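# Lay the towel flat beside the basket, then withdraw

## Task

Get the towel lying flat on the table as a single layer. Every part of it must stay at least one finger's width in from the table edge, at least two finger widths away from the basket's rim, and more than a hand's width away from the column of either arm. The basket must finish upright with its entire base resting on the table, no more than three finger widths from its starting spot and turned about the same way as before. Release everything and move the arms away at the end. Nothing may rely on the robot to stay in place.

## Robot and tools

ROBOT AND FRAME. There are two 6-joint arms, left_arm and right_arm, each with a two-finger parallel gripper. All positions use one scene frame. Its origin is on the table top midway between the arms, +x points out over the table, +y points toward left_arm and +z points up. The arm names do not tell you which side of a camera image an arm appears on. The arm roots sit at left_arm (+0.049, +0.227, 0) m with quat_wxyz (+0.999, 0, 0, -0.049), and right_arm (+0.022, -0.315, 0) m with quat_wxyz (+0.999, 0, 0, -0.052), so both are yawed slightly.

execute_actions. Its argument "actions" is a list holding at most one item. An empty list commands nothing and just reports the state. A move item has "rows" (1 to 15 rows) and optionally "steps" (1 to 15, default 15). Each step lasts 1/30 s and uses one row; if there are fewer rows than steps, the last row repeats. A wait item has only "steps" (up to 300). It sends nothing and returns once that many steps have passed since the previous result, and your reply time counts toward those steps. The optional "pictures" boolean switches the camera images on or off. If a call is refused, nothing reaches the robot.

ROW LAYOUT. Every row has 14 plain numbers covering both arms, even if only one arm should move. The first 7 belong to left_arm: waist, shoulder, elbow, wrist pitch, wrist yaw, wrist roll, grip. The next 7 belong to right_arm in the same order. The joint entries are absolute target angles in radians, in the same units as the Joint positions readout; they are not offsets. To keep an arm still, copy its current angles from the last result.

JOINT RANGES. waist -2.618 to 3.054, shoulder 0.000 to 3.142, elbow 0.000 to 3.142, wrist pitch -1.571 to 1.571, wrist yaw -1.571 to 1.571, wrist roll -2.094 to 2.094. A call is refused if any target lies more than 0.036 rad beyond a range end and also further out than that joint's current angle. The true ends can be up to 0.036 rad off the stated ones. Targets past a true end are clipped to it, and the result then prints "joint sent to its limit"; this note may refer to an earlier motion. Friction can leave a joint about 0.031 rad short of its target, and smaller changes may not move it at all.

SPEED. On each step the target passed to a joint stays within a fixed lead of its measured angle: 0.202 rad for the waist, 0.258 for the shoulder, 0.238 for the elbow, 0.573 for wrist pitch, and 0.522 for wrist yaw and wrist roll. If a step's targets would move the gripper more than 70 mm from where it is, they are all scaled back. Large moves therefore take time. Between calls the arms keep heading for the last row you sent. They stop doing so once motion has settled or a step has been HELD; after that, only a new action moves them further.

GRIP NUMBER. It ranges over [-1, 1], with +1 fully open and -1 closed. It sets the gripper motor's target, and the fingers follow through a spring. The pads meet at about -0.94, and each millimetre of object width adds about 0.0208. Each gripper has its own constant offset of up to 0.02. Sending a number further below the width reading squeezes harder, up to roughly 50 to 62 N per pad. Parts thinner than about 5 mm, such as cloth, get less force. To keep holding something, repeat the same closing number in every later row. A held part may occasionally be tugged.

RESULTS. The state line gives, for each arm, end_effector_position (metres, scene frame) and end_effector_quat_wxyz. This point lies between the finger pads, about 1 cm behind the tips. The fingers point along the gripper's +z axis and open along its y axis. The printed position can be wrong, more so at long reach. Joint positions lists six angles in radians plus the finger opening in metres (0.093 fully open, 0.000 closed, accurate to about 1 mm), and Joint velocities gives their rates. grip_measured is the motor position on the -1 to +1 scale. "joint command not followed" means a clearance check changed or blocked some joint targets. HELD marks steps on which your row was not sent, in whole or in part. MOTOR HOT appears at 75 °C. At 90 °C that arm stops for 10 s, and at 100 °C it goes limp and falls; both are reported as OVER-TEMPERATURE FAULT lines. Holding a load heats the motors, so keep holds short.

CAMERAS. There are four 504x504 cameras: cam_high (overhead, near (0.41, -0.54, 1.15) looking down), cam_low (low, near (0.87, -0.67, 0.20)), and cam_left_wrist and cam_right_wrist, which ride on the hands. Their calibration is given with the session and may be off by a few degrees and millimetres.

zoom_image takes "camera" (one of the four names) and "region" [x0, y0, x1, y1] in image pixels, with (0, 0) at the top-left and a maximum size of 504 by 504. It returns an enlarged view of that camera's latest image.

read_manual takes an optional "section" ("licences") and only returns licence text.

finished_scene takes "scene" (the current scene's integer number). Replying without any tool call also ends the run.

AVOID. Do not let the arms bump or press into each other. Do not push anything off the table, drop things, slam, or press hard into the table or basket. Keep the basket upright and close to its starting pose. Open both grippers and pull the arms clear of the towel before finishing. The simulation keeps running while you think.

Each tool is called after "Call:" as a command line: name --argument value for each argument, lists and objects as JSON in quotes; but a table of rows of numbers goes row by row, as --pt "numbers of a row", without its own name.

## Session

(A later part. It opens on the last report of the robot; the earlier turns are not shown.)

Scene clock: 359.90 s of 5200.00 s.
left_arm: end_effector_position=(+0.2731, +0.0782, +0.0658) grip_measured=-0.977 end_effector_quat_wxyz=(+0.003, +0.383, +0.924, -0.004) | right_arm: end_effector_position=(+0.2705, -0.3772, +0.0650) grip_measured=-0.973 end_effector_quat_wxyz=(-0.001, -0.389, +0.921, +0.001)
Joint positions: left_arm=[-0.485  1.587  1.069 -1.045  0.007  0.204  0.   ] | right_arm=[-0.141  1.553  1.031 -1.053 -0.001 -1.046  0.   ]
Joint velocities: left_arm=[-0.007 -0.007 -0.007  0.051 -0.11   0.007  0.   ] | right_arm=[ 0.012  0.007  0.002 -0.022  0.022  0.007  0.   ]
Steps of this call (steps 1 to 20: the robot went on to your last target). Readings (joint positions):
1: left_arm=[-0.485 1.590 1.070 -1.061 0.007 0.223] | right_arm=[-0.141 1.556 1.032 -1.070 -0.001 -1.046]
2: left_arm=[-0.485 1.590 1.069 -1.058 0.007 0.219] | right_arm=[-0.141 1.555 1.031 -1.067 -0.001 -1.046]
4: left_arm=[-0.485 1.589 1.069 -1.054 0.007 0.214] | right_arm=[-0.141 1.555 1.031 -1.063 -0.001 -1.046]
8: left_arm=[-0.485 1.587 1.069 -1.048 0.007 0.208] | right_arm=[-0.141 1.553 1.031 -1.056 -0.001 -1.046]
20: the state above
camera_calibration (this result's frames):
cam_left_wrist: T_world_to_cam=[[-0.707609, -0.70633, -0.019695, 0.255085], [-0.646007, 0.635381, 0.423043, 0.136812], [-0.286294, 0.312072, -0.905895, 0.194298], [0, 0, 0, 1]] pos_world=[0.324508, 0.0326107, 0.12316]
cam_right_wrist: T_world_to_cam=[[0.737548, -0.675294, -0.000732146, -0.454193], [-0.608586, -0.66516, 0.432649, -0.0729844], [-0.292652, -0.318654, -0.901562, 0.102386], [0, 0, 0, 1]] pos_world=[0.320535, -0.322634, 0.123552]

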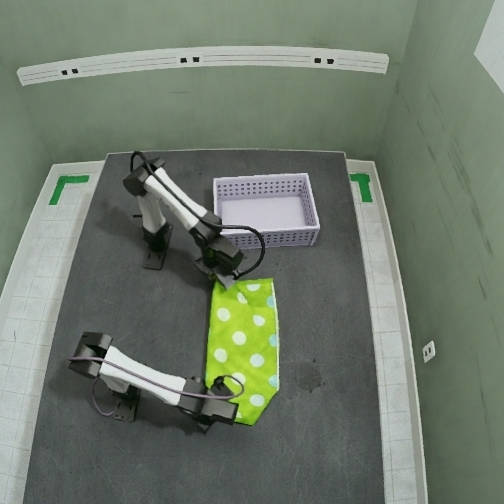

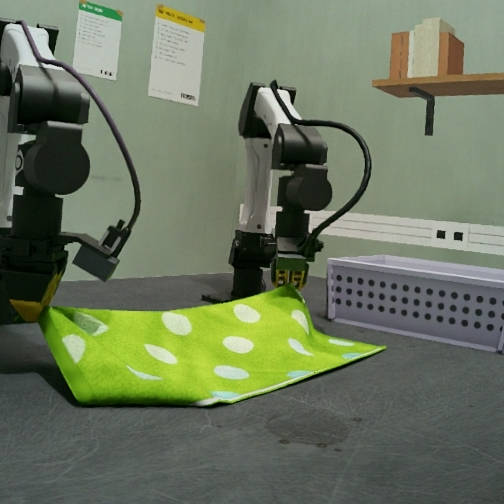

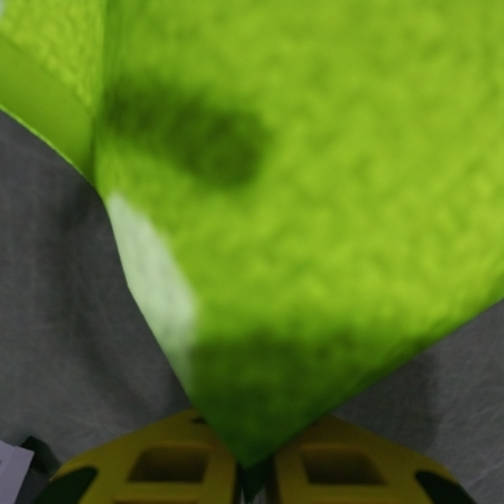

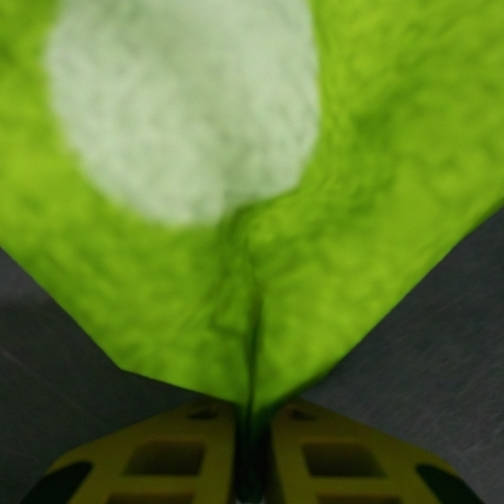

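Call:
execute_actions --actions '[{"rows":[[-0.475,1.600,1.098,-1.057,0.003,0.206,-1,-0.132,1.566,1.061,-1.064,0,-1.048,-1],[-0.473,1.601,1.106,-1.064,0.003,0.212,-1,-0.130,1.568,1.069,-1.070,0,-1.053,-1],[-0.470,1.603,1.119,-1.074,0.003,0.222,-1,-0.129,1.570,1.083,-1.080,0,-1.062,-1],[-0.465,1.606,1.137,-1.087,0.003,0.235,-1,-0.126,1.573,1.101,-1.093,0,-1.073,-1],[-0.459,1.609,1.159,-1.103,0.003,0.252,-1,-0.123,1.578,1.124,-1.108,0,-1.087,-1],[-0.452,1.614,1.186,-1.121,0.003,0.271,-1,-0.119,1.583,1.152,-1.125,0,-1.104,-1],[-0.445,1.619,1.216,-1.140,0.003,0.293,-1,-0.115,1.590,1.183,-1.144,0,-1.122,-1],[-0.436,1.626,1.250,-1.161,0.003,0.317,-1,-0.111,1.597,1.219,-1.164,0,-1.143,-1],[-0.427,1.634,1.287,-1.182,0.003,0.344,-1,-0.106,1.607,1.257,-1.184,0,-1.166,-1],[-0.417,1.643,1.327,-1.203,0.003,0.372,-1,-0.101,1.618,1.299,-1.204,0,-1.190,-1],[-0.406,1.653,1.369,-1.223,0.003,0.401,-1,-0.096,1.630,1.344,-1.224,0,-1.215,-1],[-0.395,1.665,1.414,-1.242,0.003,0.431,-1,-0.091,1.644,1.392,-1.243,0,-1.241,-1],[-0.384,1.678,1.461,-1.260,0.003,0.463,-1,-0.086,1.659,1.442,-1.260,0,-1.268,-1],[-0.372,1.692,1.509,-1.276,0.003,0.495,-1,-0.080,1.676,1.493,-1.276,0,-1.295,-1],[-0.360,1.707,1.558,-1.290,0.003,0.527,-1,-0.075,1.694,1.546,-1.290,0,-1.323,-1]],"steps":15}]' --pictures false

Call:
execute_actions --actions '[{"rows":[[-0.348,1.723,1.608,-1.302,0.003,0.559,-1,-0.070,1.713,1.600,-1.302,0,-1.351,-1],[-0.336,1.741,1.658,-1.312,0.003,0.591,-1,-0.065,1.734,1.654,-1.312,0,-1.378,-1],[-0.324,1.758,1.708,-1.320,0.003,0.623,-1,-0.060,1.755,1.708,-1.320,0,-1.405,-1],[-0.313,1.777,1.757,-1.320,0.003,0.653,-1,-0.055,1.776,1.762,-1.325,0,-1.431,-1],[-0.302,1.795,1.805,-1.320,0.003,0.682,-1,-0.051,1.798,1.814,-1.325,0,-1.456,-1],[-0.291,1.814,1.851,-1.320,0.003,0.710,-1,-0.047,1.819,1.865,-1.325,0,-1.480,-1],[-0.281,1.832,1.894,-1.320,0.003,0.737,-1,-0.043,1.840,1.913,-1.325,0,-1.503,-1],[-0.272,1.849,1.935,-1.320,0.003,0.761,-1,-0.039,1.860,1.957,-1.325,0,-1.524,-1],[-0.263,1.865,1.972,-1.320,0.003,0.783,-1,-0.036,1.879,1.998,-1.325,0,-1.542,-1],[-0.256,1.879,2.005,-1.320,0.003,0.802,-1,-0.034,1.896,2.035,-1.325,0,-1.559,-1],[-0.249,1.892,2.034,-1.320,0.003,0.819,-1,-0.031,1.911,2.066,-1.325,0,-1.573,-1],[-0.244,1.903,2.057,-1.320,0.003,0.832,-1,-0.029,1.923,2.092,-1.325,0,-1.584,-1],[-0.240,1.910,2.074,-1.320,0.003,0.842,-1,-0.028,1.932,2.111,-1.325,0,-1.593,-1],[-0.238,1.915,2.084,-1.320,0.003,0.848,-1,-0.027,1.938,2.123,-1.325,0,-1.598,-1],[-0.237,1.917,2.088,-1.320,0.003,0.85,-1,-0.027,1.940,2.127,-1.325,0,-1.6,-1]],"steps":15}]' --pictures false

Call:
execute_actions --actions '[{"steps":60}]'

Scene clock: 410.47 s of 5200.00 s.
left_arm: end_effector_position=(+0.3427, +0.0696, +0.1448) grip_measured=-0.977 end_effector_quat_wxyz=(+0.074, +0.433, +0.898, -0.006) | right_arm: end_effector_position=(+0.3410, -0.3790, +0.1423) grip_measured=-0.973 end_effector_quat_wxyz=(+0.051, -0.488, +0.870, -0.043)
Joint positions: left_arm=[-0.391  1.664  1.456 -1.214  0.007  0.409  0.   ] | right_arm=[-0.094  1.651  1.435 -1.22  -0.001 -1.22   0.   ]
Joint velocities: left_arm=[ 0.305  0.393  1.38  -0.403 -0.007  0.74   0.   ] | right_arm=[ 0.134  0.471  1.463 -0.374 -0.022 -0.637  0.   ]
Steps of this call (steps 1 to 15: the robot went on to your last target; steps 16 to 110: nothing new was sent; then 46.40 s passed at rest; steps 111 to 125: all 15 steps of this action). Readings (joint positions):
111: left_arm=[-0.485 1.587 1.069 -1.045 0.007 0.204] | right_arm=[-0.141 1.553 1.031 -1.053 -0.001 -1.046]
112: left_arm=[-0.485 1.587 1.069 -1.045 0.007 0.204] | right_arm=[-0.141 1.553 1.031 -1.054 -0.001 -1.046]
114: left_arm=[-0.484 1.587 1.080 -1.056 0.007 0.211] | right_arm=[-0.141 1.554 1.042 -1.066 -0.001 -1.051]
118: left_arm=[-0.463 1.596 1.169 -1.103 0.007 0.253] | right_arm=[-0.129 1.573 1.130 -1.113 -0.001 -1.086]
125: the state above

Scene clock: 410.97 s of 5200.00 s.
left_arm: end_effector_position=(+0.4603, +0.0769, +0.2438) grip_measured=-0.977 end_effector_quat_wxyz=(+0.214, +0.525, +0.822, +0.044) | right_arm: end_effector_position=(+0.4597, -0.3762, +0.2416) grip_measured=-0.973 end_effector_quat_wxyz=(-0.143, +0.632, -0.745, +0.160)
Joint positions: left_arm=[-0.25   1.886  2.048 -1.292  0.007  0.788  0.   ] | right_arm=[-0.035  1.915  2.081 -1.304 -0.001 -1.547  0.   ]
Joint velocities: left_arm=[ 0.09   0.154  0.3    0.007 -0.051  0.388  0.   ] | right_arm=[ 0.022  0.203  0.325  0.051 -0.037 -0.212  0.   ]
Steps of this call (steps 1 to 15: all 15 steps of this action). Readings (joint positions):
1: left_arm=[-0.380 1.678 1.505 -1.229 0.007 0.437] | right_arm=[-0.089 1.668 1.487 -1.235 -0.001 -1.244]
2: left_arm=[-0.368 1.693 1.555 -1.243 0.007 0.466] | right_arm=[-0.083 1.686 1.541 -1.249 -0.001 -1.270]
4: left_arm=[-0.344 1.726 1.655 -1.265 0.007 0.525] | right_arm=[-0.073 1.725 1.650 -1.272 -0.001 -1.320]
8: left_arm=[-0.300 1.797 1.845 -1.286 0.007 0.641] | right_arm=[-0.055 1.809 1.856 -1.297 -0.001 -1.420]
15: the state above

Scene clock: 412.97 s of 5200.00 s.
left_arm: end_effector_position=(+0.4603, +0.0783, +0.2420) grip_measured=-0.977 end_effector_quat_wxyz=(+0.206, +0.548, +0.809, +0.049) | right_arm: end_effector_position=(+0.4589, -0.3755, +0.2398) grip_measured=-0.973 end_effector_quat_wxyz=(-0.135, +0.651, -0.730, +0.158)
Joint positions: left_arm=[-0.247  1.897  2.06  -1.307  0.007  0.844  0.   ] | right_arm=[-0.034  1.925  2.094 -1.321 -0.001 -1.595  0.   ]
Joint velocities: left_arm=[ 0.007  0.002 -0.002 -0.037 -0.095  0.037  0.   ] | right_arm=[ 0.002  0.002  0.002 -0.066 -0.037  0.066  0.   ]
Steps of this call (steps 1 to 30: the robot went on to your last target; steps 31 to 60: nothing new was sent). Readings (joint positions):
1: left_arm=[-0.248 1.891 2.055 -1.293 0.007 0.799] | right_arm=[-0.034 1.920 2.089 -1.304 -0.001 -1.556]
2: left_arm=[-0.247 1.893 2.059 -1.293 0.007 0.808] | right_arm=[-0.034 1.922 2.092 -1.305 -0.001 -1.564]
4: left_arm=[-0.247 1.895 2.060 -1.297 0.007 0.821] | right_arm=[-0.034 1.924 2.094 -1.309 -0.001 -1.575]
8: left_arm=[-0.247 1.897 2.060 -1.303 0.007 0.835] | right_arm=[-0.034 1.925 2.094 -1.317 -0.001 -1.587]
60: the state above
All arms were judged still, so your last target was given up. Only a new action makes them travel on or press farther. Fingers that are still opening or closing keep moving.
camera_calibration (this result's frames):
cam_left_wrist: T_world_to_cam=[[-0.856613, -0.398481, -0.327761, 0.51009], [-0.460181, 0.877338, 0.136056, 0.148083], [0.233341, 0.267376, -0.934913, 0.178782], [0, 0, 0, 1]] pos_world=[0.463378, 0.0255402, 0.314185]
cam_right_wrist: T_world_to_cam=[[0.910004, -0.0723614, 0.408236, -0.542706], [-0.25463, -0.874613, 0.412571, -0.269071], [0.327194, -0.479391, -0.814327, -0.0500912], [0, 0, 0, 1]] pos_world=[0.441741, -0.298617, 0.291773]

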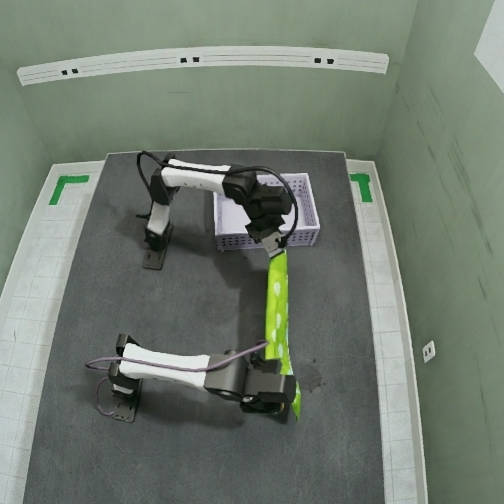

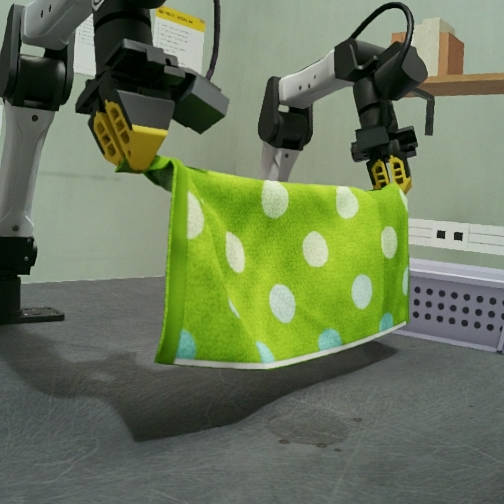

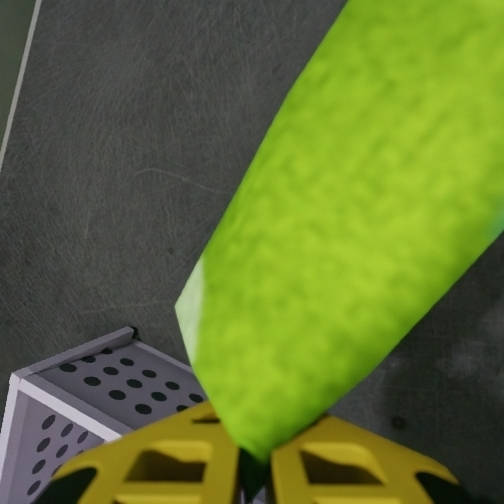

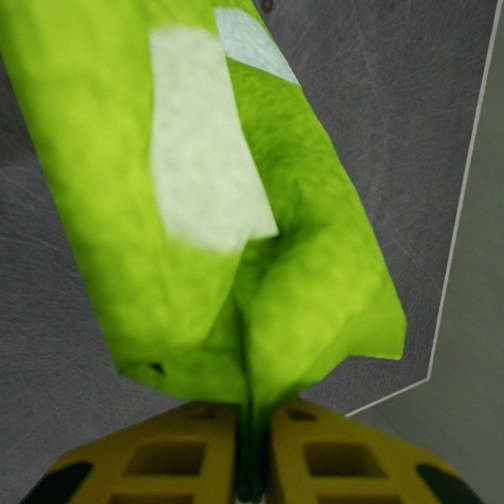

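Call:
execute_actions --actions '[{"rows":[[-0.250,1.897,2.039,-1.307,0.003,0.85,-1,-0.036,1.925,2.073,-1.321,0,-1.6,-1],[-0.251,1.895,2.036,-1.306,0.003,0.85,-1,-0.037,1.923,2.069,-1.320,0,-1.6,-1],[-0.252,1.893,2.033,-1.305,0.003,0.85,-1,-0.038,1.921,2.063,-1.318,0,-1.6,-1],[-0.253,1.891,2.028,-1.304,0.003,0.85,-1,-0.039,1.918,2.055,-1.316,0,-1.6,-1],[-0.254,1.889,2.022,-1.302,0.003,0.85,-1,-0.040,1.916,2.046,-1.314,0,-1.6,-1],[-0.256,1.887,2.016,-1.301,0.003,0.85,-1,-0.041,1.913,2.036,-1.312,0,-1.6,-1],[-0.257,1.885,2.010,-1.300,0.003,0.85,-1,-0.043,1.911,2.026,-1.310,0,-1.6,-1],[-0.259,1.883,2.003,-1.298,0.003,0.85,-1,-0.044,1.908,2.015,-1.308,0,-1.6,-1],[-0.260,1.880,1.997,-1.297,0.003,0.85,-1,-0.046,1.906,2.005,-1.307,0,-1.6,-1],[-0.262,1.878,1.991,-1.295,0.003,0.85,-1,-0.047,1.903,1.995,-1.305,0,-1.6,-1],[-0.263,1.875,1.985,-1.293,0.003,0.85,-1,-0.049,1.900,1.985,-1.301,0,-1.6,-1],[-0.265,1.872,1.978,-1.289,0.003,0.85,-1,-0.050,1.897,1.974,-1.293,0,-1.6,-1],[-0.267,1.866,1.968,-1.284,0.003,0.85,-1,-0.051,1.890,1.961,-1.282,0,-1.6,-1],[-0.269,1.857,1.950,-1.277,0.003,0.85,-1,-0.052,1.878,1.938,-1.269,0,-1.6,-1],[-0.273,1.843,1.924,-1.268,0.003,0.85,-1,-0.053,1.860,1.905,-1.252,0,-1.6,-1]],"steps":15}]' --pictures false

Call:
execute_actions --actions '[{"rows":[[-0.278,1.826,1.891,-1.258,0.003,0.85,-1,-0.056,1.837,1.863,-1.232,0,-1.6,-1],[-0.284,1.804,1.850,-1.246,0.003,0.85,-1,-0.058,1.809,1.812,-1.214,0,-1.6,-1],[-0.291,1.779,1.803,-1.232,0.003,0.85,-1,-0.061,1.777,1.752,-1.194,0,-1.6,-1],[-0.302,1.749,1.749,-1.217,0.003,0.85,-1,-0.066,1.741,1.692,-1.172,0,-1.6,-1],[-0.314,1.716,1.690,-1.201,0.003,0.85,-1,-0.072,1.702,1.624,-1.148,0,-1.6,-1],[-0.327,1.680,1.623,-1.186,0.003,0.85,-1,-0.078,1.658,1.550,-1.126,0,-1.6,-1],[-0.342,1.642,1.554,-1.172,0.003,0.85,-1,-0.085,1.612,1.472,-1.119,0,-1.6,-1],[-0.355,1.605,1.488,-1.159,0.003,0.841,-1,-0.091,1.568,1.397,-1.113,0,-1.6,-1],[-0.374,1.574,1.428,-1.146,0.003,0.816,-1,-0.099,1.535,1.336,-1.106,0,-1.6,-1],[-0.392,1.546,1.369,-1.135,0.003,0.778,-1,-0.107,1.506,1.283,-1.100,0,-1.6,-1],[-0.409,1.523,1.313,-1.124,0.003,0.729,-1,-0.115,1.482,1.236,-1.095,0,-1.593,-1],[-0.426,1.504,1.261,-1.114,0.003,0.671,-1,-0.122,1.462,1.191,-1.090,0,-1.573,-1],[-0.441,1.490,1.213,-1.094,0.003,0.607,-1,-0.128,1.447,1.149,-1.075,0,-1.542,-1],[-0.454,1.480,1.170,-1.076,0.003,0.539,-1,-0.134,1.437,1.111,-1.061,0,-1.503,-1],[-0.471,1.478,1.127,-1.061,0.003,0.471,-1,-0.142,1.433,1.072,-1.050,0,-1.456,-1]],"steps":15}]' --pictures false

Call:
execute_actions --actions '[{"rows":[[-0.486,1.477,1.089,-1.048,0.003,0.403,-1,-0.150,1.431,1.039,-1.041,0,-1.405,-1],[-0.498,1.477,1.058,-1.038,0.003,0.339,-1,-0.156,1.430,1.011,-1.033,0,-1.350,-1],[-0.508,1.477,1.031,-1.031,0.003,0.281,-1,-0.161,1.430,0.987,-1.027,0,-1.295,-1],[-0.517,1.477,1.009,-1.026,0.003,0.232,-1,-0.165,1.430,0.968,-1.024,0,-1.240,-1],[-0.523,1.477,0.994,-1.022,0.003,0.194,-1,-0.168,1.430,0.953,-1.021,0,-1.189,-1],[-0.527,1.477,0.983,-1.021,0.003,0.169,-1,-0.170,1.430,0.944,-1.020,0,-1.142,-1],[-0.530,1.477,0.976,-1.021,0.003,0.16,-1,-0.171,1.430,0.938,-1.020,0,-1.103,-1],[-0.531,1.477,0.973,-1.021,0.003,0.16,-1,-0.172,1.430,0.935,-1.020,0,-1.072,-1],[-0.531,1.477,0.973,-1.021,0.003,0.16,-1,-0.172,1.430,0.935,-1.020,0,-1.052,-1],[-0.531,1.477,0.973,-1.021,0.003,0.16,-1,-0.172,1.430,0.935,-1.020,0,-1.045,-1]],"steps":15}]' --pictures false

Call:
execute_actions --actions '[{"steps":15}]'

Scene clock: 498.00 s of 5200.00 s.
left_arm: end_effector_position=(+0.4508, +0.0763, +0.2199) grip_measured=-0.977 end_effector_quat_wxyz=(+0.179, +0.556, +0.811, +0.041) | right_arm: end_effector_position=(+0.4446, -0.3741, +0.2034) grip_measured=-0.973 end_effector_quat_wxyz=(-0.103, +0.657, -0.737, +0.121)
Joint positions: left_arm=[-0.259  1.889  1.979 -1.292  0.007  0.844  0.   ] | right_arm=[-0.035  1.916  1.964 -1.3   -0.001 -1.595  0.   ]
Joint velocities: left_arm=[-0.071 -0.208 -0.54   0.139  0.051 -0.066  0.   ] | right_arm=[-0.046 -0.247 -0.672  0.374 -0.037 -0.022  0.   ]
Steps of this call (steps 1 to 940: nothing new was sent; then 53.20 s passed at rest; steps 941 to 955: all 15 steps of this action). Readings (joint positions):
941: left_arm=[-0.247 1.897 2.060 -1.307 0.007 0.844] | right_arm=[-0.034 1.925 2.094 -1.321 -0.001 -1.595]
942: left_arm=[-0.247 1.897 2.060 -1.307 0.007 0.844] | right_arm=[-0.034 1.925 2.094 -1.321 -0.001 -1.595]
944: left_arm=[-0.247 1.897 2.060 -1.307 0.007 0.844] | right_arm=[-0.034 1.925 2.091 -1.321 -0.001 -1.595]
948: left_arm=[-0.247 1.897 2.045 -1.305 0.007 0.844] | right_arm=[-0.034 1.925 2.056 -1.321 -0.001 -1.595]
955: the state above

Scene clock: 498.50 s of 5200.00 s.
left_arm: end_effector_position=(+0.3000, +0.0758, +0.1284) grip_measured=-0.977 end_effector_quat_wxyz=(+0.080, +0.566, +0.821, +0.002) | right_arm: end_effector_position=(+0.2925, -0.3766, +0.1201) grip_measured=-0.973 end_effector_quat_wxyz=(+0.046, -0.614, +0.786, -0.056)
Joint positions: left_arm=[-0.441  1.502  1.225 -1.134  0.007  0.669  0.   ] | right_arm=[-0.12   1.461  1.157 -1.122 -0.001 -1.551  0.   ]
Joint velocities: left_arm=[-0.432 -0.276 -1.287  0.3    0.051 -1.341  0.   ] | right_arm=[-0.168 -0.295 -1.116  0.315 -0.007  0.623  0.   ]
Steps of this call (steps 1 to 15: all 15 steps of this action). Readings (joint positions):
1: left_arm=[-0.261 1.880 1.956 -1.284 0.007 0.844] | right_arm=[-0.037 1.904 1.935 -1.287 -0.001 -1.595]
2: left_arm=[-0.265 1.865 1.927 -1.275 0.007 0.844] | right_arm=[-0.039 1.886 1.897 -1.272 -0.001 -1.595]
4: left_arm=[-0.276 1.823 1.846 -1.254 0.007 0.844] | right_arm=[-0.045 1.832 1.798 -1.239 -0.001 -1.595]
8: left_arm=[-0.321 1.690 1.616 -1.202 0.007 0.844] | right_arm=[-0.067 1.669 1.535 -1.168 -0.001 -1.595]
15: the state above

Scene clock: 499.00 s of 5200.00 s.
left_arm: end_effector_position=(+0.2539, +0.0794, +0.0695) grip_measured=-0.977 end_effector_quat_wxyz=(+0.016, +0.395, +0.919, -0.007) | right_arm: end_effector_position=(+0.2521, -0.3770, +0.0686) grip_measured=-0.973 end_effector_quat_wxyz=(+0.011, -0.402, +0.916, -0.008)
Joint positions: left_arm=[-0.523  1.494  0.994 -1.035  0.007  0.192  0.   ] | right_arm=[-0.16   1.451  0.952 -1.045 -0.001 -1.091  0.   ]
Joint velocities: left_arm=[-0.017 -0.002 -0.007  0.081  0.007 -0.242  0.   ] | right_arm=[-0.002  0.002 -0.007  0.051  0.066  0.256  0.   ]
Steps of this call (steps 1 to 15: all 15 steps of this action). Readings (joint positions):
1: left_arm=[-0.455 1.495 1.181 -1.121 0.007 0.619] | right_arm=[-0.127 1.454 1.119 -1.112 -0.001 -1.524]
2: left_arm=[-0.469 1.494 1.142 -1.108 0.007 0.566] | right_arm=[-0.134 1.452 1.084 -1.101 -0.001 -1.492]
4: left_arm=[-0.493 1.494 1.072 -1.085 0.007 0.458] | right_arm=[-0.147 1.451 1.023 -1.082 -0.001 -1.415]
8: left_arm=[-0.520 1.494 1.000 -1.063 0.007 0.291] | right_arm=[-0.159 1.451 0.958 -1.066 -0.001 -1.245]
15: the state above

Scene clock: 499.50 s of 5200.00 s.
left_arm: end_effector_position=(+0.2553, +0.0784, +0.0696) grip_measured=-0.977 end_effector_quat_wxyz=(+0.020, +0.383, +0.923, -0.008) | right_arm: end_effector_position=(+0.2535, -0.3774, +0.0687) grip_measured=-0.973 end_effector_quat_wxyz=(+0.013, -0.384, +0.923, -0.009)
Joint positions: left_arm=[-0.523  1.494  0.994 -1.028  0.007  0.167  0.   ] | right_arm=[-0.16   1.451  0.952 -1.039 -0.001 -1.052  0.   ]
Joint velocities: left_arm=[-0.007 -0.002 -0.007  0.037 -0.066  0.007  0.   ] | right_arm=[-0.002 -0.002  0.002  0.007  0.022  0.051  0.   ]
Steps of this call (steps 1 to 15: the robot went on to your last target). Readings (joint positions):
1: left_arm=[-0.523 1.494 0.994 -1.034 0.007 0.187] | right_arm=[-0.160 1.451 0.952 -1.044 -0.001 -1.083]
2: left_arm=[-0.523 1.494 0.994 -1.032 0.007 0.183] | right_arm=[-0.160 1.451 0.952 -1.042 -0.001 -1.076]
4: left_arm=[-0.523 1.494 0.994 -1.030 0.007 0.177] | right_arm=[-0.160 1.451 0.952 -1.041 -0.001 -1.067]
8: left_arm=[-0.523 1.494 0.994 -1.029 0.007 0.171] | right_arm=[-0.160 1.451 0.952 -1.040 -0.001 -1.057]
15: the state above
camera_calibration (this result's frames):
cam_left_wrist: T_world_to_cam=[[-0.707536, -0.706241, -0.0248408, 0.243013], [-0.65691, 0.644344, 0.391523, 0.127851], [-0.260504, 0.293335, -0.919833, 0.188471], [0, 0, 0, 1]] pos_world=[0.305024, 0.0339603, 0.129342]
cam_right_wrist: T_world_to_cam=[[0.728722, -0.684105, 0.0310566, -0.44503], [-0.631562, -0.653836, 0.416687, -0.0738741], [-0.264752, -0.323263, -0.908519, 0.0923053], [0, 0, 0, 1]] pos_world=[0.302085, -0.32291, 0.128465]

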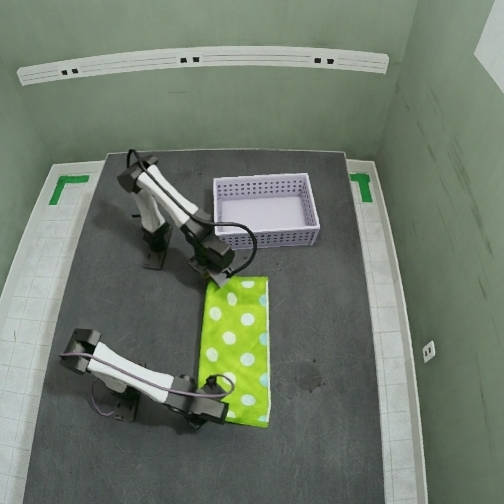

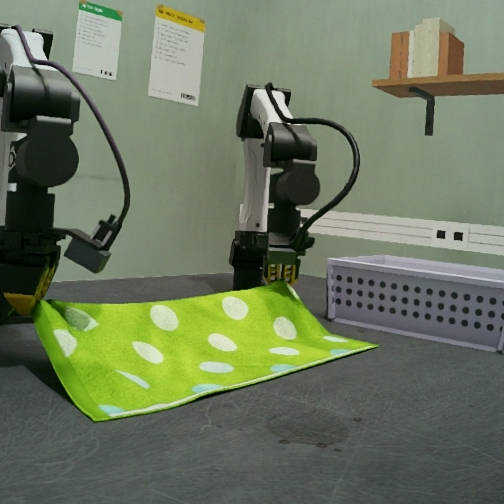

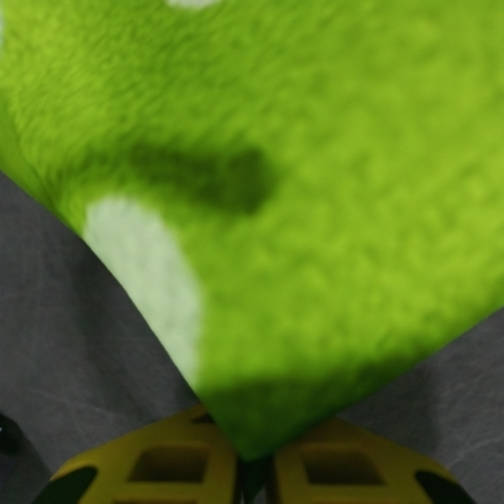

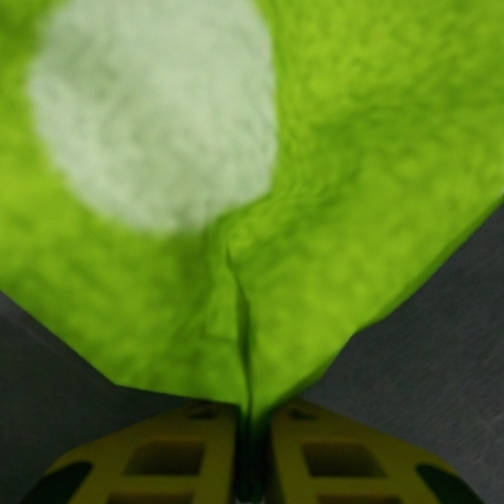

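Call:
zoom_image --camera "cam_high" --region '[160, 255, 320, 445]'

Region (160, 255, 320, 445) of cam_high's 504x504 image, scaled by 2.653, with more detail than that image has; it fills the left 424 columns of this view, and the rest is white.

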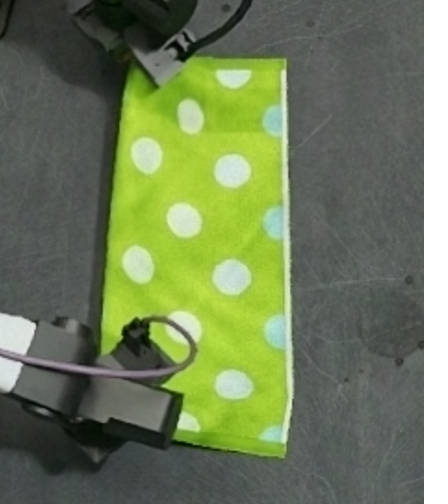

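Call:
execute_actions --actions '[{"rows":[[-0.531,1.505,0.972,-1.018,0.003,0.160,-1,-0.172,1.455,0.934,-1.022,0,-1.052,-1],[-0.532,1.506,0.971,-1.016,0.003,0.159,-1,-0.172,1.455,0.933,-1.019,0,-1.053,-1],[-0.533,1.506,0.968,-1.013,0.003,0.158,-1,-0.173,1.455,0.930,-1.016,0,-1.053,-1],[-0.535,1.507,0.965,-1.009,0.003,0.156,-1,-0.174,1.456,0.926,-1.013,0,-1.054,-1],[-0.537,1.508,0.961,-1.006,0.003,0.154,-1,-0.175,1.456,0.921,-1.009,0,-1.055,-1],[-0.539,1.509,0.956,-1.001,0.003,0.152,-1,-0.176,1.456,0.915,-1.004,0,-1.057,-1],[-0.542,1.511,0.950,-0.997,0.003,0.149,-1,-0.177,1.457,0.909,-1.000,0,-1.058,-1],[-0.545,1.512,0.944,-0.992,0.003,0.146,-1,-0.179,1.457,0.902,-0.994,0,-1.060,-1],[-0.548,1.514,0.937,-0.987,0.003,0.143,-1,-0.180,1.458,0.894,-0.989,0,-1.062,-1],[-0.552,1.515,0.929,-0.982,0.003,0.139,-1,-0.182,1.459,0.886,-0.983,0,-1.064,-1],[-0.555,1.517,0.922,-0.976,0.003,0.136,-1,-0.184,1.459,0.877,-0.978,0,-1.066,-1],[-0.559,1.519,0.914,-0.971,0.003,0.132,-1,-0.185,1.460,0.868,-0.972,0,-1.068,-1],[-0.563,1.521,0.906,-0.965,0.003,0.128,-1,-0.187,1.461,0.859,-0.966,0,-1.070,-1],[-0.567,1.523,0.897,-0.956,0.003,0.124,-1,-0.189,1.461,0.850,-0.957,0,-1.073,-1],[-0.571,1.525,0.889,-0.946,0.003,0.12,-1,-0.191,1.462,0.840,-0.947,0,-1.075,-1]],"steps":15}]' --pictures false

Call:
execute_actions --actions '[{"rows":[[-0.571,1.529,0.883,-0.937,0.003,0.12,-1,-0.191,1.466,0.834,-0.938,0,-1.075,-1],[-0.571,1.533,0.878,-0.929,0.003,0.12,-1,-0.191,1.470,0.829,-0.929,0,-1.075,-1],[-0.571,1.537,0.872,-0.920,0.003,0.12,-1,-0.191,1.474,0.823,-0.920,0,-1.075,-1],[-0.571,1.540,0.867,-0.912,0.003,0.12,-1,-0.191,1.478,0.818,-0.912,0,-1.075,-1],[-0.571,1.544,0.862,-0.905,0.003,0.12,-1,-0.191,1.482,0.813,-0.904,0,-1.075,-1],[-0.571,1.547,0.857,-0.898,0.003,0.12,-1,-0.191,1.486,0.808,-0.897,0,-1.075,-1],[-0.571,1.550,0.853,-0.891,0.003,0.12,-1,-0.191,1.489,0.804,-0.891,0,-1.075,-1],[-0.571,1.553,0.848,-0.886,0.003,0.12,-1,-0.191,1.492,0.799,-0.885,0,-1.075,-1],[-0.571,1.556,0.845,-0.881,0.003,0.12,-1,-0.191,1.495,0.796,-0.880,0,-1.075,-1],[-0.571,1.558,0.841,-0.877,0.003,0.12,-1,-0.191,1.498,0.792,-0.876,0,-1.075,-1],[-0.571,1.560,0.838,-0.874,0.003,0.12,-1,-0.191,1.500,0.789,-0.873,0,-1.075,-1],[-0.571,1.562,0.836,-0.873,0.003,0.12,-1,-0.191,1.502,0.787,-0.872,0,-1.075,-1],[-0.571,1.563,0.834,-0.872,0.003,0.12,-1,-0.191,1.503,0.785,-0.871,0,-1.075,-1],[-0.571,1.564,0.833,-0.872,0.003,0.12,-1,-0.191,1.504,0.784,-0.871,0,-1.075,-1],[-0.571,1.564,0.833,-0.872,0.003,0.12,-1,-0.191,1.504,0.784,-0.871,0,-1.075,-1]],"steps":15}]' --pictures false

Call:
execute_actions --actions '[{"steps":10}]'

Call:
zoom_image --camera "cam_high" --region '[160, 255, 320, 445]'

Scene clock: 540.10 s of 5200.00 s.
left_arm: end_effector_position=(+0.2434, +0.0774, +0.0536) grip_measured=-0.977 end_effector_quat_wxyz=(+0.011, +0.385, +0.923, -0.007) | right_arm: end_effector_position=(+0.2408, -0.3778, +0.0504) grip_measured=-0.973 end_effector_quat_wxyz=(+0.002, -0.381, +0.925, -0.001)
Joint positions: left_arm=[-0.554  1.494  0.928 -0.98   0.007  0.14   0.   ] | right_arm=[-0.176  1.451  0.877 -0.991 -0.001 -1.061  0.   ]
Joint velocities: left_arm=[-0.11   0.002 -0.227  0.212 -0.007 -0.066  0.   ] | right_arm=[-0.061  0.007 -0.261  0.154 -0.051 -0.007  0.   ]
Steps of this call (steps 1 to 15: the robot went on to your last target; steps 16 to 110: nothing new was sent; then 36.43 s passed at rest; steps 111 to 125: all 15 steps of this action). Readings (joint positions):
111: left_arm=[-0.523 1.494 0.994 -1.028 0.007 0.166] | right_arm=[-0.160 1.451 0.952 -1.039 -0.001 -1.050]
112: left_arm=[-0.523 1.494 0.994 -1.027 0.007 0.166] | right_arm=[-0.160 1.451 0.952 -1.039 -0.001 -1.050]
114: left_arm=[-0.523 1.494 0.994 -1.025 0.007 0.165] | right_arm=[-0.160 1.451 0.952 -1.037 -0.001 -1.050]
118: left_arm=[-0.529 1.494 0.987 -1.011 0.007 0.159] | right_arm=[-0.162 1.451 0.939 -1.023 -0.001 -1.051]
125: the state above

Scene clock: 540.60 s of 5200.00 s.
left_arm: end_effector_position=(+0.2388, +0.0787, +0.0277) grip_measured=-0.977 end_effector_quat_wxyz=(-0.001, +0.382, +0.924, -0.004) | right_arm: end_effector_position=(+0.2368, -0.3773, +0.0271) grip_measured=-0.973 end_effector_quat_wxyz=(-0.003, -0.383, +0.924, +0.003)
Joint positions: left_arm=[-0.562  1.54   0.861 -0.891  0.007  0.126  0.   ] | right_arm=[-0.179  1.486  0.807 -0.9   -0.001 -1.069  0.   ]
Joint velocities: left_arm=[-0.017  0.032 -0.027  0.095 -0.037 -0.007  0.   ] | right_arm=[-0.012  0.027 -0.046  0.139 -0.022 -0.037  0.   ]
Steps of this call (steps 1 to 15: all 15 steps of this action). Readings (joint positions):
1: left_arm=[-0.558 1.495 0.921 -0.974 0.007 0.137] | right_arm=[-0.177 1.451 0.868 -0.985 -0.001 -1.063]
2: left_arm=[-0.560 1.499 0.914 -0.967 0.007 0.135] | right_arm=[-0.178 1.451 0.860 -0.978 -0.001 -1.064]
4: left_arm=[-0.562 1.509 0.903 -0.953 0.007 0.132] | right_arm=[-0.179 1.451 0.847 -0.964 -0.001 -1.066]
8: left_arm=[-0.562 1.526 0.882 -0.923 0.007 0.128] | right_arm=[-0.179 1.466 0.830 -0.933 -0.001 -1.068]
15: the state above

Scene clock: 540.93 s of 5200.00 s.
left_arm: end_effector_position=(+0.2399, +0.0778, +0.0271) grip_measured=-0.977 end_effector_quat_wxyz=(+0.002, +0.382, +0.924, -0.004) | right_arm: end_effector_position=(+0.2387, -0.3779, +0.0267) grip_measured=-0.973 end_effector_quat_wxyz=(+0.001, -0.383, +0.924, +0.000)
Joint positions: left_arm=[-0.562  1.541  0.859 -0.882  0.007  0.126  0.   ] | right_arm=[-0.179  1.486  0.806 -0.89  -0.001 -1.07   0.   ]
Joint velocities: left_arm=[-0.007 -0.012 -0.002  0.037 -0.051  0.007  0.   ] | right_arm=[-0.002 -0.002 -0.007 -0.007 -0.007  0.066  0.   ]
Steps of this call (steps 1 to 10: the robot went on to your last target). Readings (joint positions):
1: left_arm=[-0.562 1.541 0.860 -0.889 0.007 0.126] | right_arm=[-0.179 1.486 0.806 -0.898 -0.001 -1.069]
2: left_arm=[-0.562 1.541 0.859 -0.888 0.007 0.126] | right_arm=[-0.179 1.486 0.806 -0.897 -0.001 -1.070]
4: left_arm=[-0.562 1.541 0.859 -0.885 0.007 0.126] | right_arm=[-0.179 1.486 0.806 -0.894 -0.001 -1.070]
8: left_arm=[-0.562 1.541 0.859 -0.882 0.007 0.126] | right_arm=[-0.179 1.486 0.806 -0.891 -0.001 -1.070]
10: the state above
camera_calibration (this result's frames):
cam_left_wrist: T_world_to_cam=[[-0.70656, -0.707408, -0.0186292, 0.230351], [-0.646419, 0.634485, 0.423758, 0.13213], [-0.28795, 0.311452, -0.905584, 0.150325], [0, 0, 0, 1]] pos_world=[0.291454, 0.0322988, 0.0844324]
cam_right_wrist: T_world_to_cam=[[0.728461, -0.68508, 0.00314636, -0.432795], [-0.619374, -0.656617, 0.430383, -0.0703701], [-0.292781, -0.315466, -0.902641, 0.0595655], [0, 0, 0, 1]] pos_world=[0.289128, -0.323915, 0.085414]

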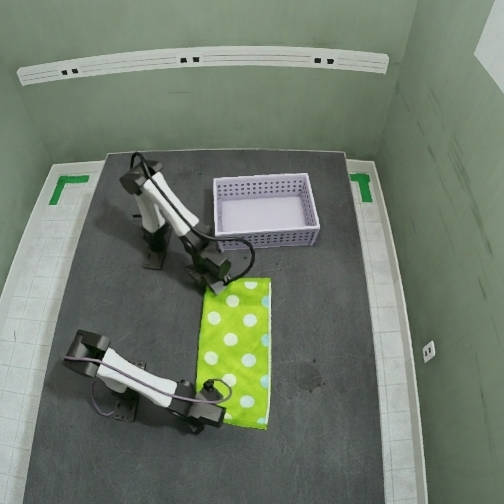

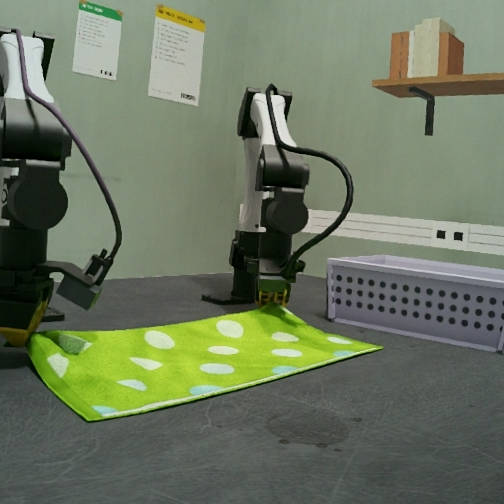

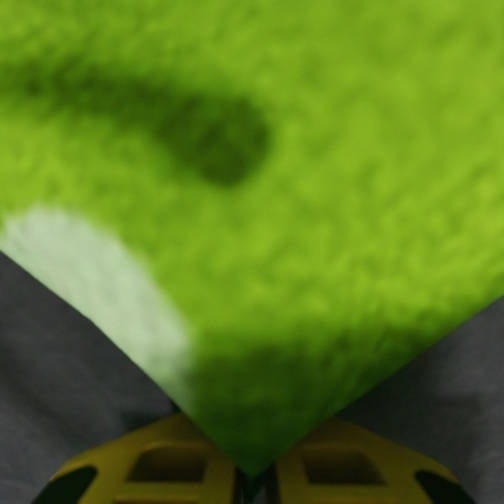

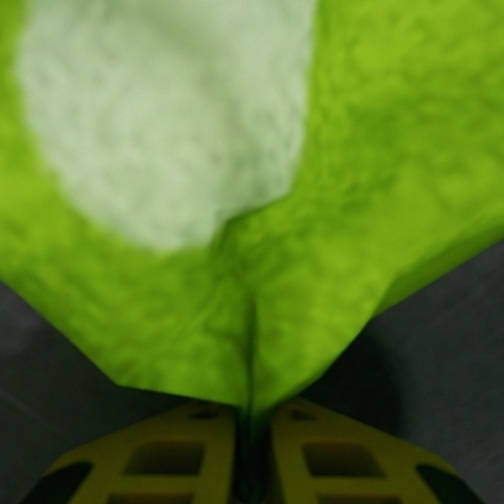

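Region (160, 255, 320, 445) of cam_high's 504x504 image, scaled by 2.653, with more detail than that image has; it fills the left 424 columns of this view, and the rest is white.

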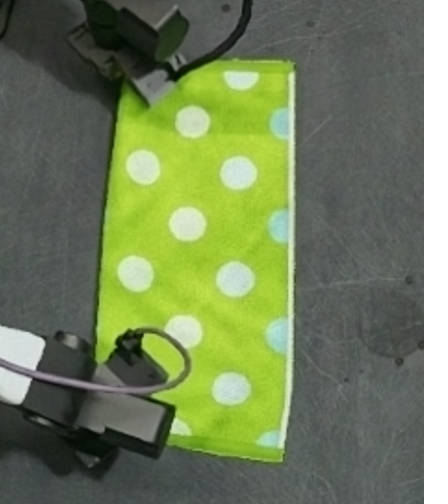

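Call:
execute_actions --actions '[]'

Scene clock: 548.33 s of 5200.00 s.
left_arm: end_effector_position=(+0.2402, +0.0776, +0.0271) grip_measured=-0.977 end_effector_quat_wxyz=(+0.003, +0.382, +0.924, -0.005) | right_arm: end_effector_position=(+0.2389, -0.3779, +0.0267) grip_measured=-0.973 end_effector_quat_wxyz=(+0.001, -0.383, +0.924, -0.000)
Joint positions: left_arm=[-0.562  1.541  0.859 -0.881  0.007  0.126  0.   ] | right_arm=[-0.179  1.486  0.806 -0.889 -0.001 -1.07   0.   ]
Joint velocities: left_arm=[-0.022 -0.012 -0.007 -0.022  0.022 -0.066  0.   ] | right_arm=[-0.007 -0.007 -0.007  0.022 -0.007 -0.037  0.   ]
Steps of this call (steps 1 to 30: the robot went on to your last target; steps 31 to 120: nothing new was sent; then 3.40 s passed at rest). Readings (joint positions):
1: left_arm=[-0.562 1.541 0.859 -0.882 0.007 0.126] | right_arm=[-0.179 1.486 0.806 -0.889 -0.001 -1.070]
2: left_arm=[-0.562 1.541 0.859 -0.882 0.007 0.126] | right_arm=[-0.179 1.486 0.806 -0.889 -0.001 -1.070]
4: left_arm=[-0.562 1.541 0.859 -0.881 0.007 0.126] | right_arm=[-0.179 1.486 0.806 -0.889 -0.001 -1.070]
8: left_arm=[-0.562 1.541 0.859 -0.881 0.007 0.126] | right_arm=[-0.179 1.486 0.806 -0.889 -0.001 -1.070]
120: the state above
All arms were judged still, so your last target was given up. Only a new action makes them travel on or press farther. Fingers that are still opening or closing keep moving.
camera_calibration (this result's frames):
cam_left_wrist: T_world_to_cam=[[-0.706543, -0.707421, -0.0187731, 0.230387], [-0.646802, 0.634782, 0.422728, 0.132475], [-0.28713, 0.310818, -0.906062, 0.150308], [0, 0, 0, 1]] pos_world=[0.291622, 0.0321692, 0.0845129]
cam_right_wrist: T_world_to_cam=[[0.728457, -0.685079, 0.00416578, -0.433068], [-0.619847, -0.65648, 0.429912, -0.0700787], [-0.291789, -0.315754, -0.902861, 0.0592792], [0, 0, 0, 1]] pos_world=[0.28933, -0.323973, 0.0854526]

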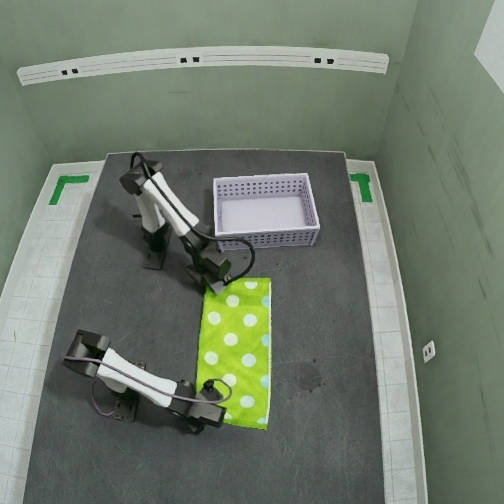

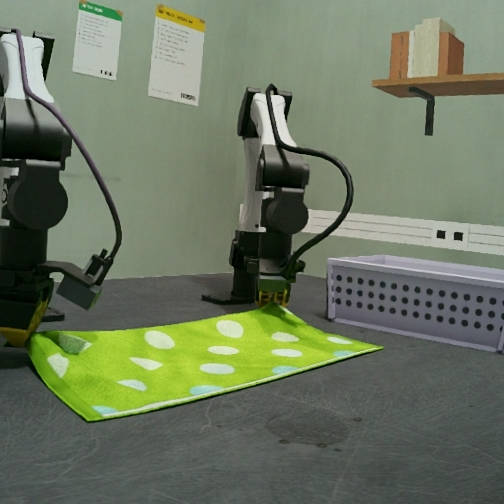

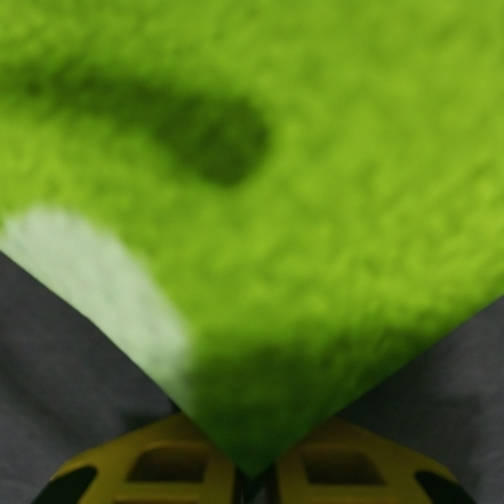

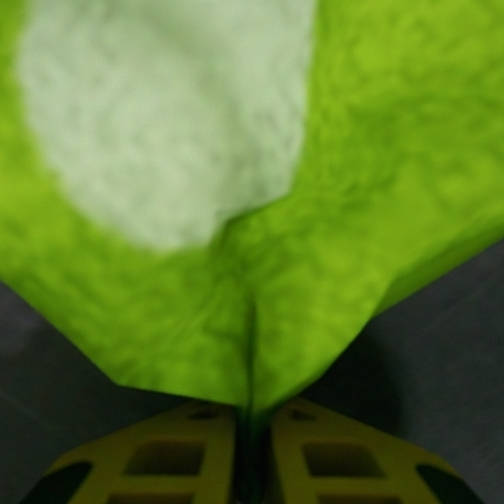

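Call:
zoom_image --camera "cam_high" --region '[150, 250, 330, 450]'

Region (150, 250, 330, 450) of cam_high's 504x504 image, scaled by 2.520, with more detail than that image has; it fills the left 454 columns of this view, and the rest is white.

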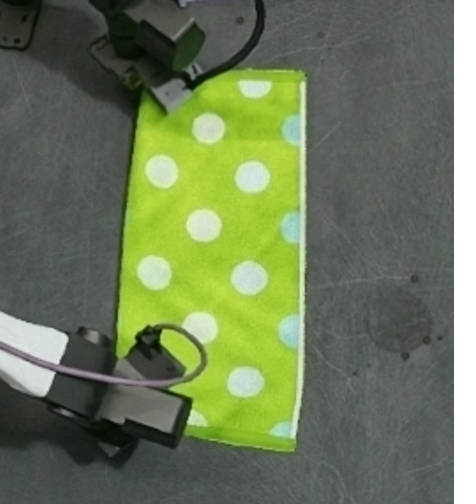

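Call:
execute_actions --actions '[{"rows": [[-0.571,1.555,0.846,-0.884,0.003,0.12,-1,-0.191,1.496,0.797,-0.885,0,-1.075,-1],[-0.571,1.545,0.860,-0.896,0.003,0.12,-1,-0.191,1.487,0.811,-0.899,0,-1.075,-1],[-0.571,1.535,0.874,-0.906,0.003,0.12,-1,-0.191,1.478,0.824,-0.911,0,-1.075,-1],[-0.571,1.525,0.886,-0.914,0.003,0.12,-1,-0.191,1.469,0.835,-0.920,0,-1.075,-1],[-0.571,1.516,0.893,-0.921,0.003,0.12,-1,-0.191,1.461,0.842,-0.928,0,-1.075,-1],[-0.571,1.511,0.899,-0.928,0.003,0.12,-1,-0.191,1.456,0.849,-0.936,0,-1.075,-1],[-0.571,1.507,0.906,-0.936,0.003,0.12,-1,-0.191,1.452,0.856,-0.945,0,-1.075,-1],[-0.571,1.503,0.913,-0.944,0.003,0.12,-1,-0.191,1.449,0.863,-0.954,0,-1.075,-1],[-0.571,1.500,0.920,-0.952,0.003,0.12,-1,-0.191,1.446,0.870,-0.963,0,-1.075,-1],[-0.571,1.497,0.926,-0.959,0.003,0.12,-1,-0.191,1.443,0.877,-0.971,0,-1.075,-1],[-0.571,1.494,0.932,-0.965,0.003,0.12,-1,-0.191,1.440,0.883,-0.977,0,-1.075,-1],[-0.571,1.492,0.936,-0.969,0.003,0.12,-1,-0.191,1.438,0.888,-0.982,0,-1.075,-1],[-0.571,1.490,0.939,-0.972,0.003,0.12,-1,-0.191,1.437,0.891,-0.985,0,-1.075,-1],[-0.571,1.489,0.941,-0.974,0.003,0.12,-1,-0.191,1.436,0.893,-0.987,0,-1.075,-1],[-0.571,1.489,0.942,-0.974,0.003,0.12,-1,-0.191,1.436,0.894,-0.987,0,-1.075,-1]], "steps": 15}]' --pictures false

Call:
execute_actions --actions '[{"steps": 15}]'

Scene clock: 575.40 s of 5200.00 s.
left_arm: end_effector_position=(+0.2453, +0.0737, +0.0467) grip_measured=-0.977 end_effector_quat_wxyz=(+0.015, +0.382, +0.924, -0.008) | right_arm: end_effector_position=(+0.2429, -0.3791, +0.0449) grip_measured=-0.973 end_effector_quat_wxyz=(+0.005, -0.383, +0.924, -0.003)
Joint positions: left_arm=[-0.562  1.512  0.915 -0.941  0.007  0.126  0.   ] | right_arm=[-0.179  1.462  0.862 -0.959 -0.001 -1.07   0.   ]
Joint velocities: left_arm=[ 0.007 -0.056  0.071 -0.081 -0.007 -0.037  0.   ] | right_arm=[-0.012 -0.061  0.095 -0.095 -0.007  0.022  0.   ]
Steps of this call (steps 1 to 90: nothing new was sent; then 23.57 s passed at rest; steps 91 to 105: all 15 steps of this action). Readings (joint positions):
91: left_arm=[-0.562 1.541 0.859 -0.881 0.007 0.126] | right_arm=[-0.179 1.486 0.806 -0.889 -0.001 -1.070]
92: left_arm=[-0.562 1.541 0.859 -0.881 0.007 0.126] | right_arm=[-0.179 1.486 0.806 -0.889 -0.001 -1.070]
94: left_arm=[-0.562 1.541 0.859 -0.884 0.007 0.126] | right_arm=[-0.179 1.486 0.806 -0.893 -0.001 -1.070]
98: left_arm=[-0.562 1.540 0.871 -0.907 0.007 0.126] | right_arm=[-0.179 1.486 0.814 -0.919 -0.001 -1.070]
105: the state above

Scene clock: 575.90 s of 5200.00 s.
left_arm: end_effector_position=(+0.2432, +0.0753, +0.0476) grip_measured=-0.977 end_effector_quat_wxyz=(+0.009, +0.382, +0.924, -0.006) | right_arm: end_effector_position=(+0.2398, -0.3782, +0.0459) grip_measured=-0.973 end_effector_quat_wxyz=(+0.000, -0.383, +0.924, +0.001)
Joint positions: left_arm=[-0.562  1.51   0.918 -0.957  0.007  0.126  0.   ] | right_arm=[-0.179  1.46   0.865 -0.976 -0.001 -1.07   0.   ]
Joint velocities: left_arm=[-0.012  0.012 -0.002 -0.007  0.022 -0.037  0.   ] | right_arm=[ 0.017  0.002  0.007 -0.037 -0.007  0.051  0.   ]
Steps of this call (steps 1 to 15: the robot went on to your last target). Readings (joint positions):
1: left_arm=[-0.562 1.511 0.917 -0.944 0.007 0.126] | right_arm=[-0.179 1.460 0.865 -0.961 -0.001 -1.070]
2: left_arm=[-0.562 1.510 0.918 -0.946 0.007 0.126] | right_arm=[-0.179 1.460 0.865 -0.963 -0.001 -1.070]
4: left_arm=[-0.562 1.510 0.918 -0.950 0.007 0.126] | right_arm=[-0.179 1.460 0.865 -0.968 -0.001 -1.070]
8: left_arm=[-0.562 1.510 0.918 -0.955 0.007 0.126] | right_arm=[-0.179 1.460 0.865 -0.974 -0.001 -1.070]
15: the state above
camera_calibration (this result's frames):
cam_left_wrist: T_world_to_cam=[[-0.706336, -0.707581, -0.0204496, 0.231295], [-0.651202, 0.638187, 0.410674, 0.128633], [-0.277534, 0.30339, -0.911553, 0.168992], [0, 0, 0, 1]] pos_world=[0.294039, 0.0302981, 0.105949]
cam_right_wrist: T_world_to_cam=[[0.728464, -0.685081, 0.00212694, -0.433918], [-0.618901, -0.656755, 0.430853, -0.078309], [-0.293773, -0.315177, -0.90242, 0.0774735], [0, 0, 0, 1]] pos_world=[0.290387, -0.324281, 0.104576]

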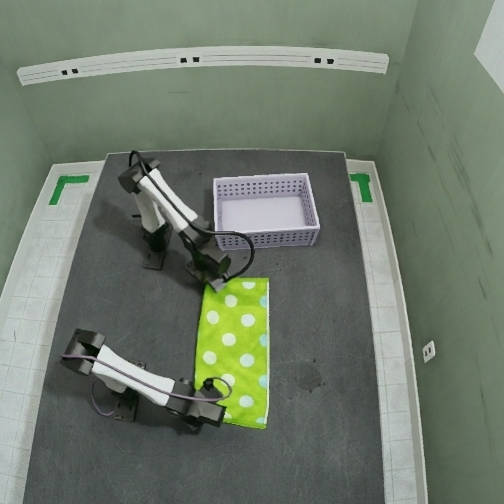

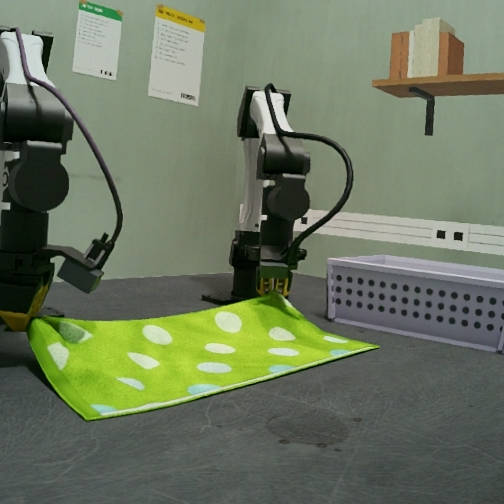

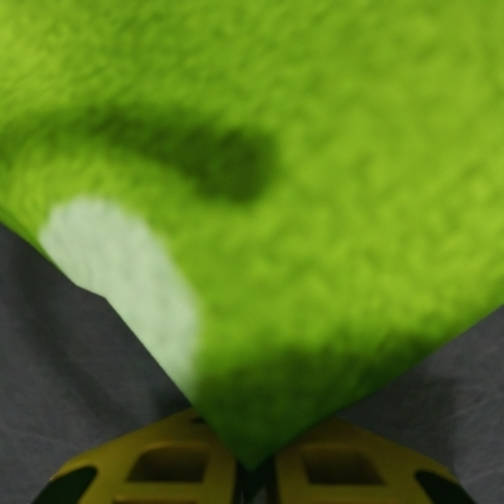

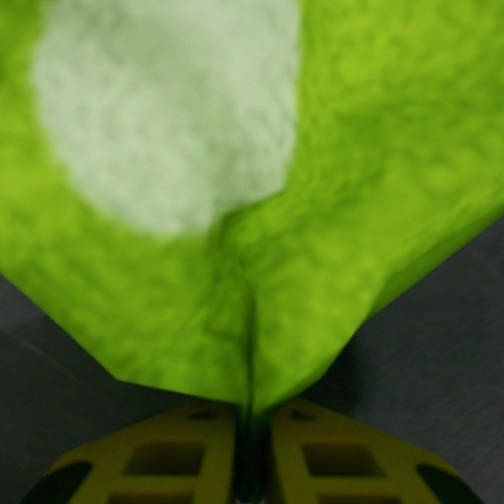

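Call:
zoom_image --camera "cam_high" --region '[150, 250, 330, 450]'

Region (150, 250, 330, 450) of cam_high's 504x504 image, scaled by 2.520, with more detail than that image has; it fills the left 454 columns of this view, and the rest is white.

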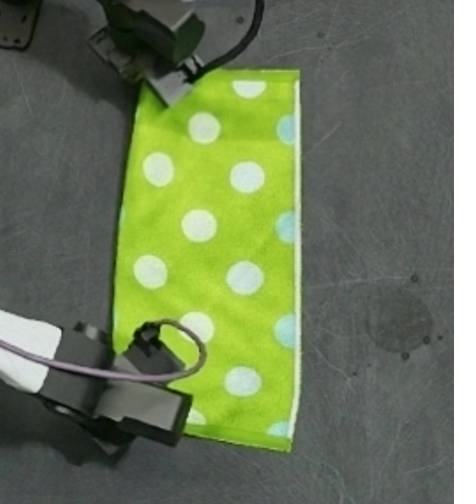

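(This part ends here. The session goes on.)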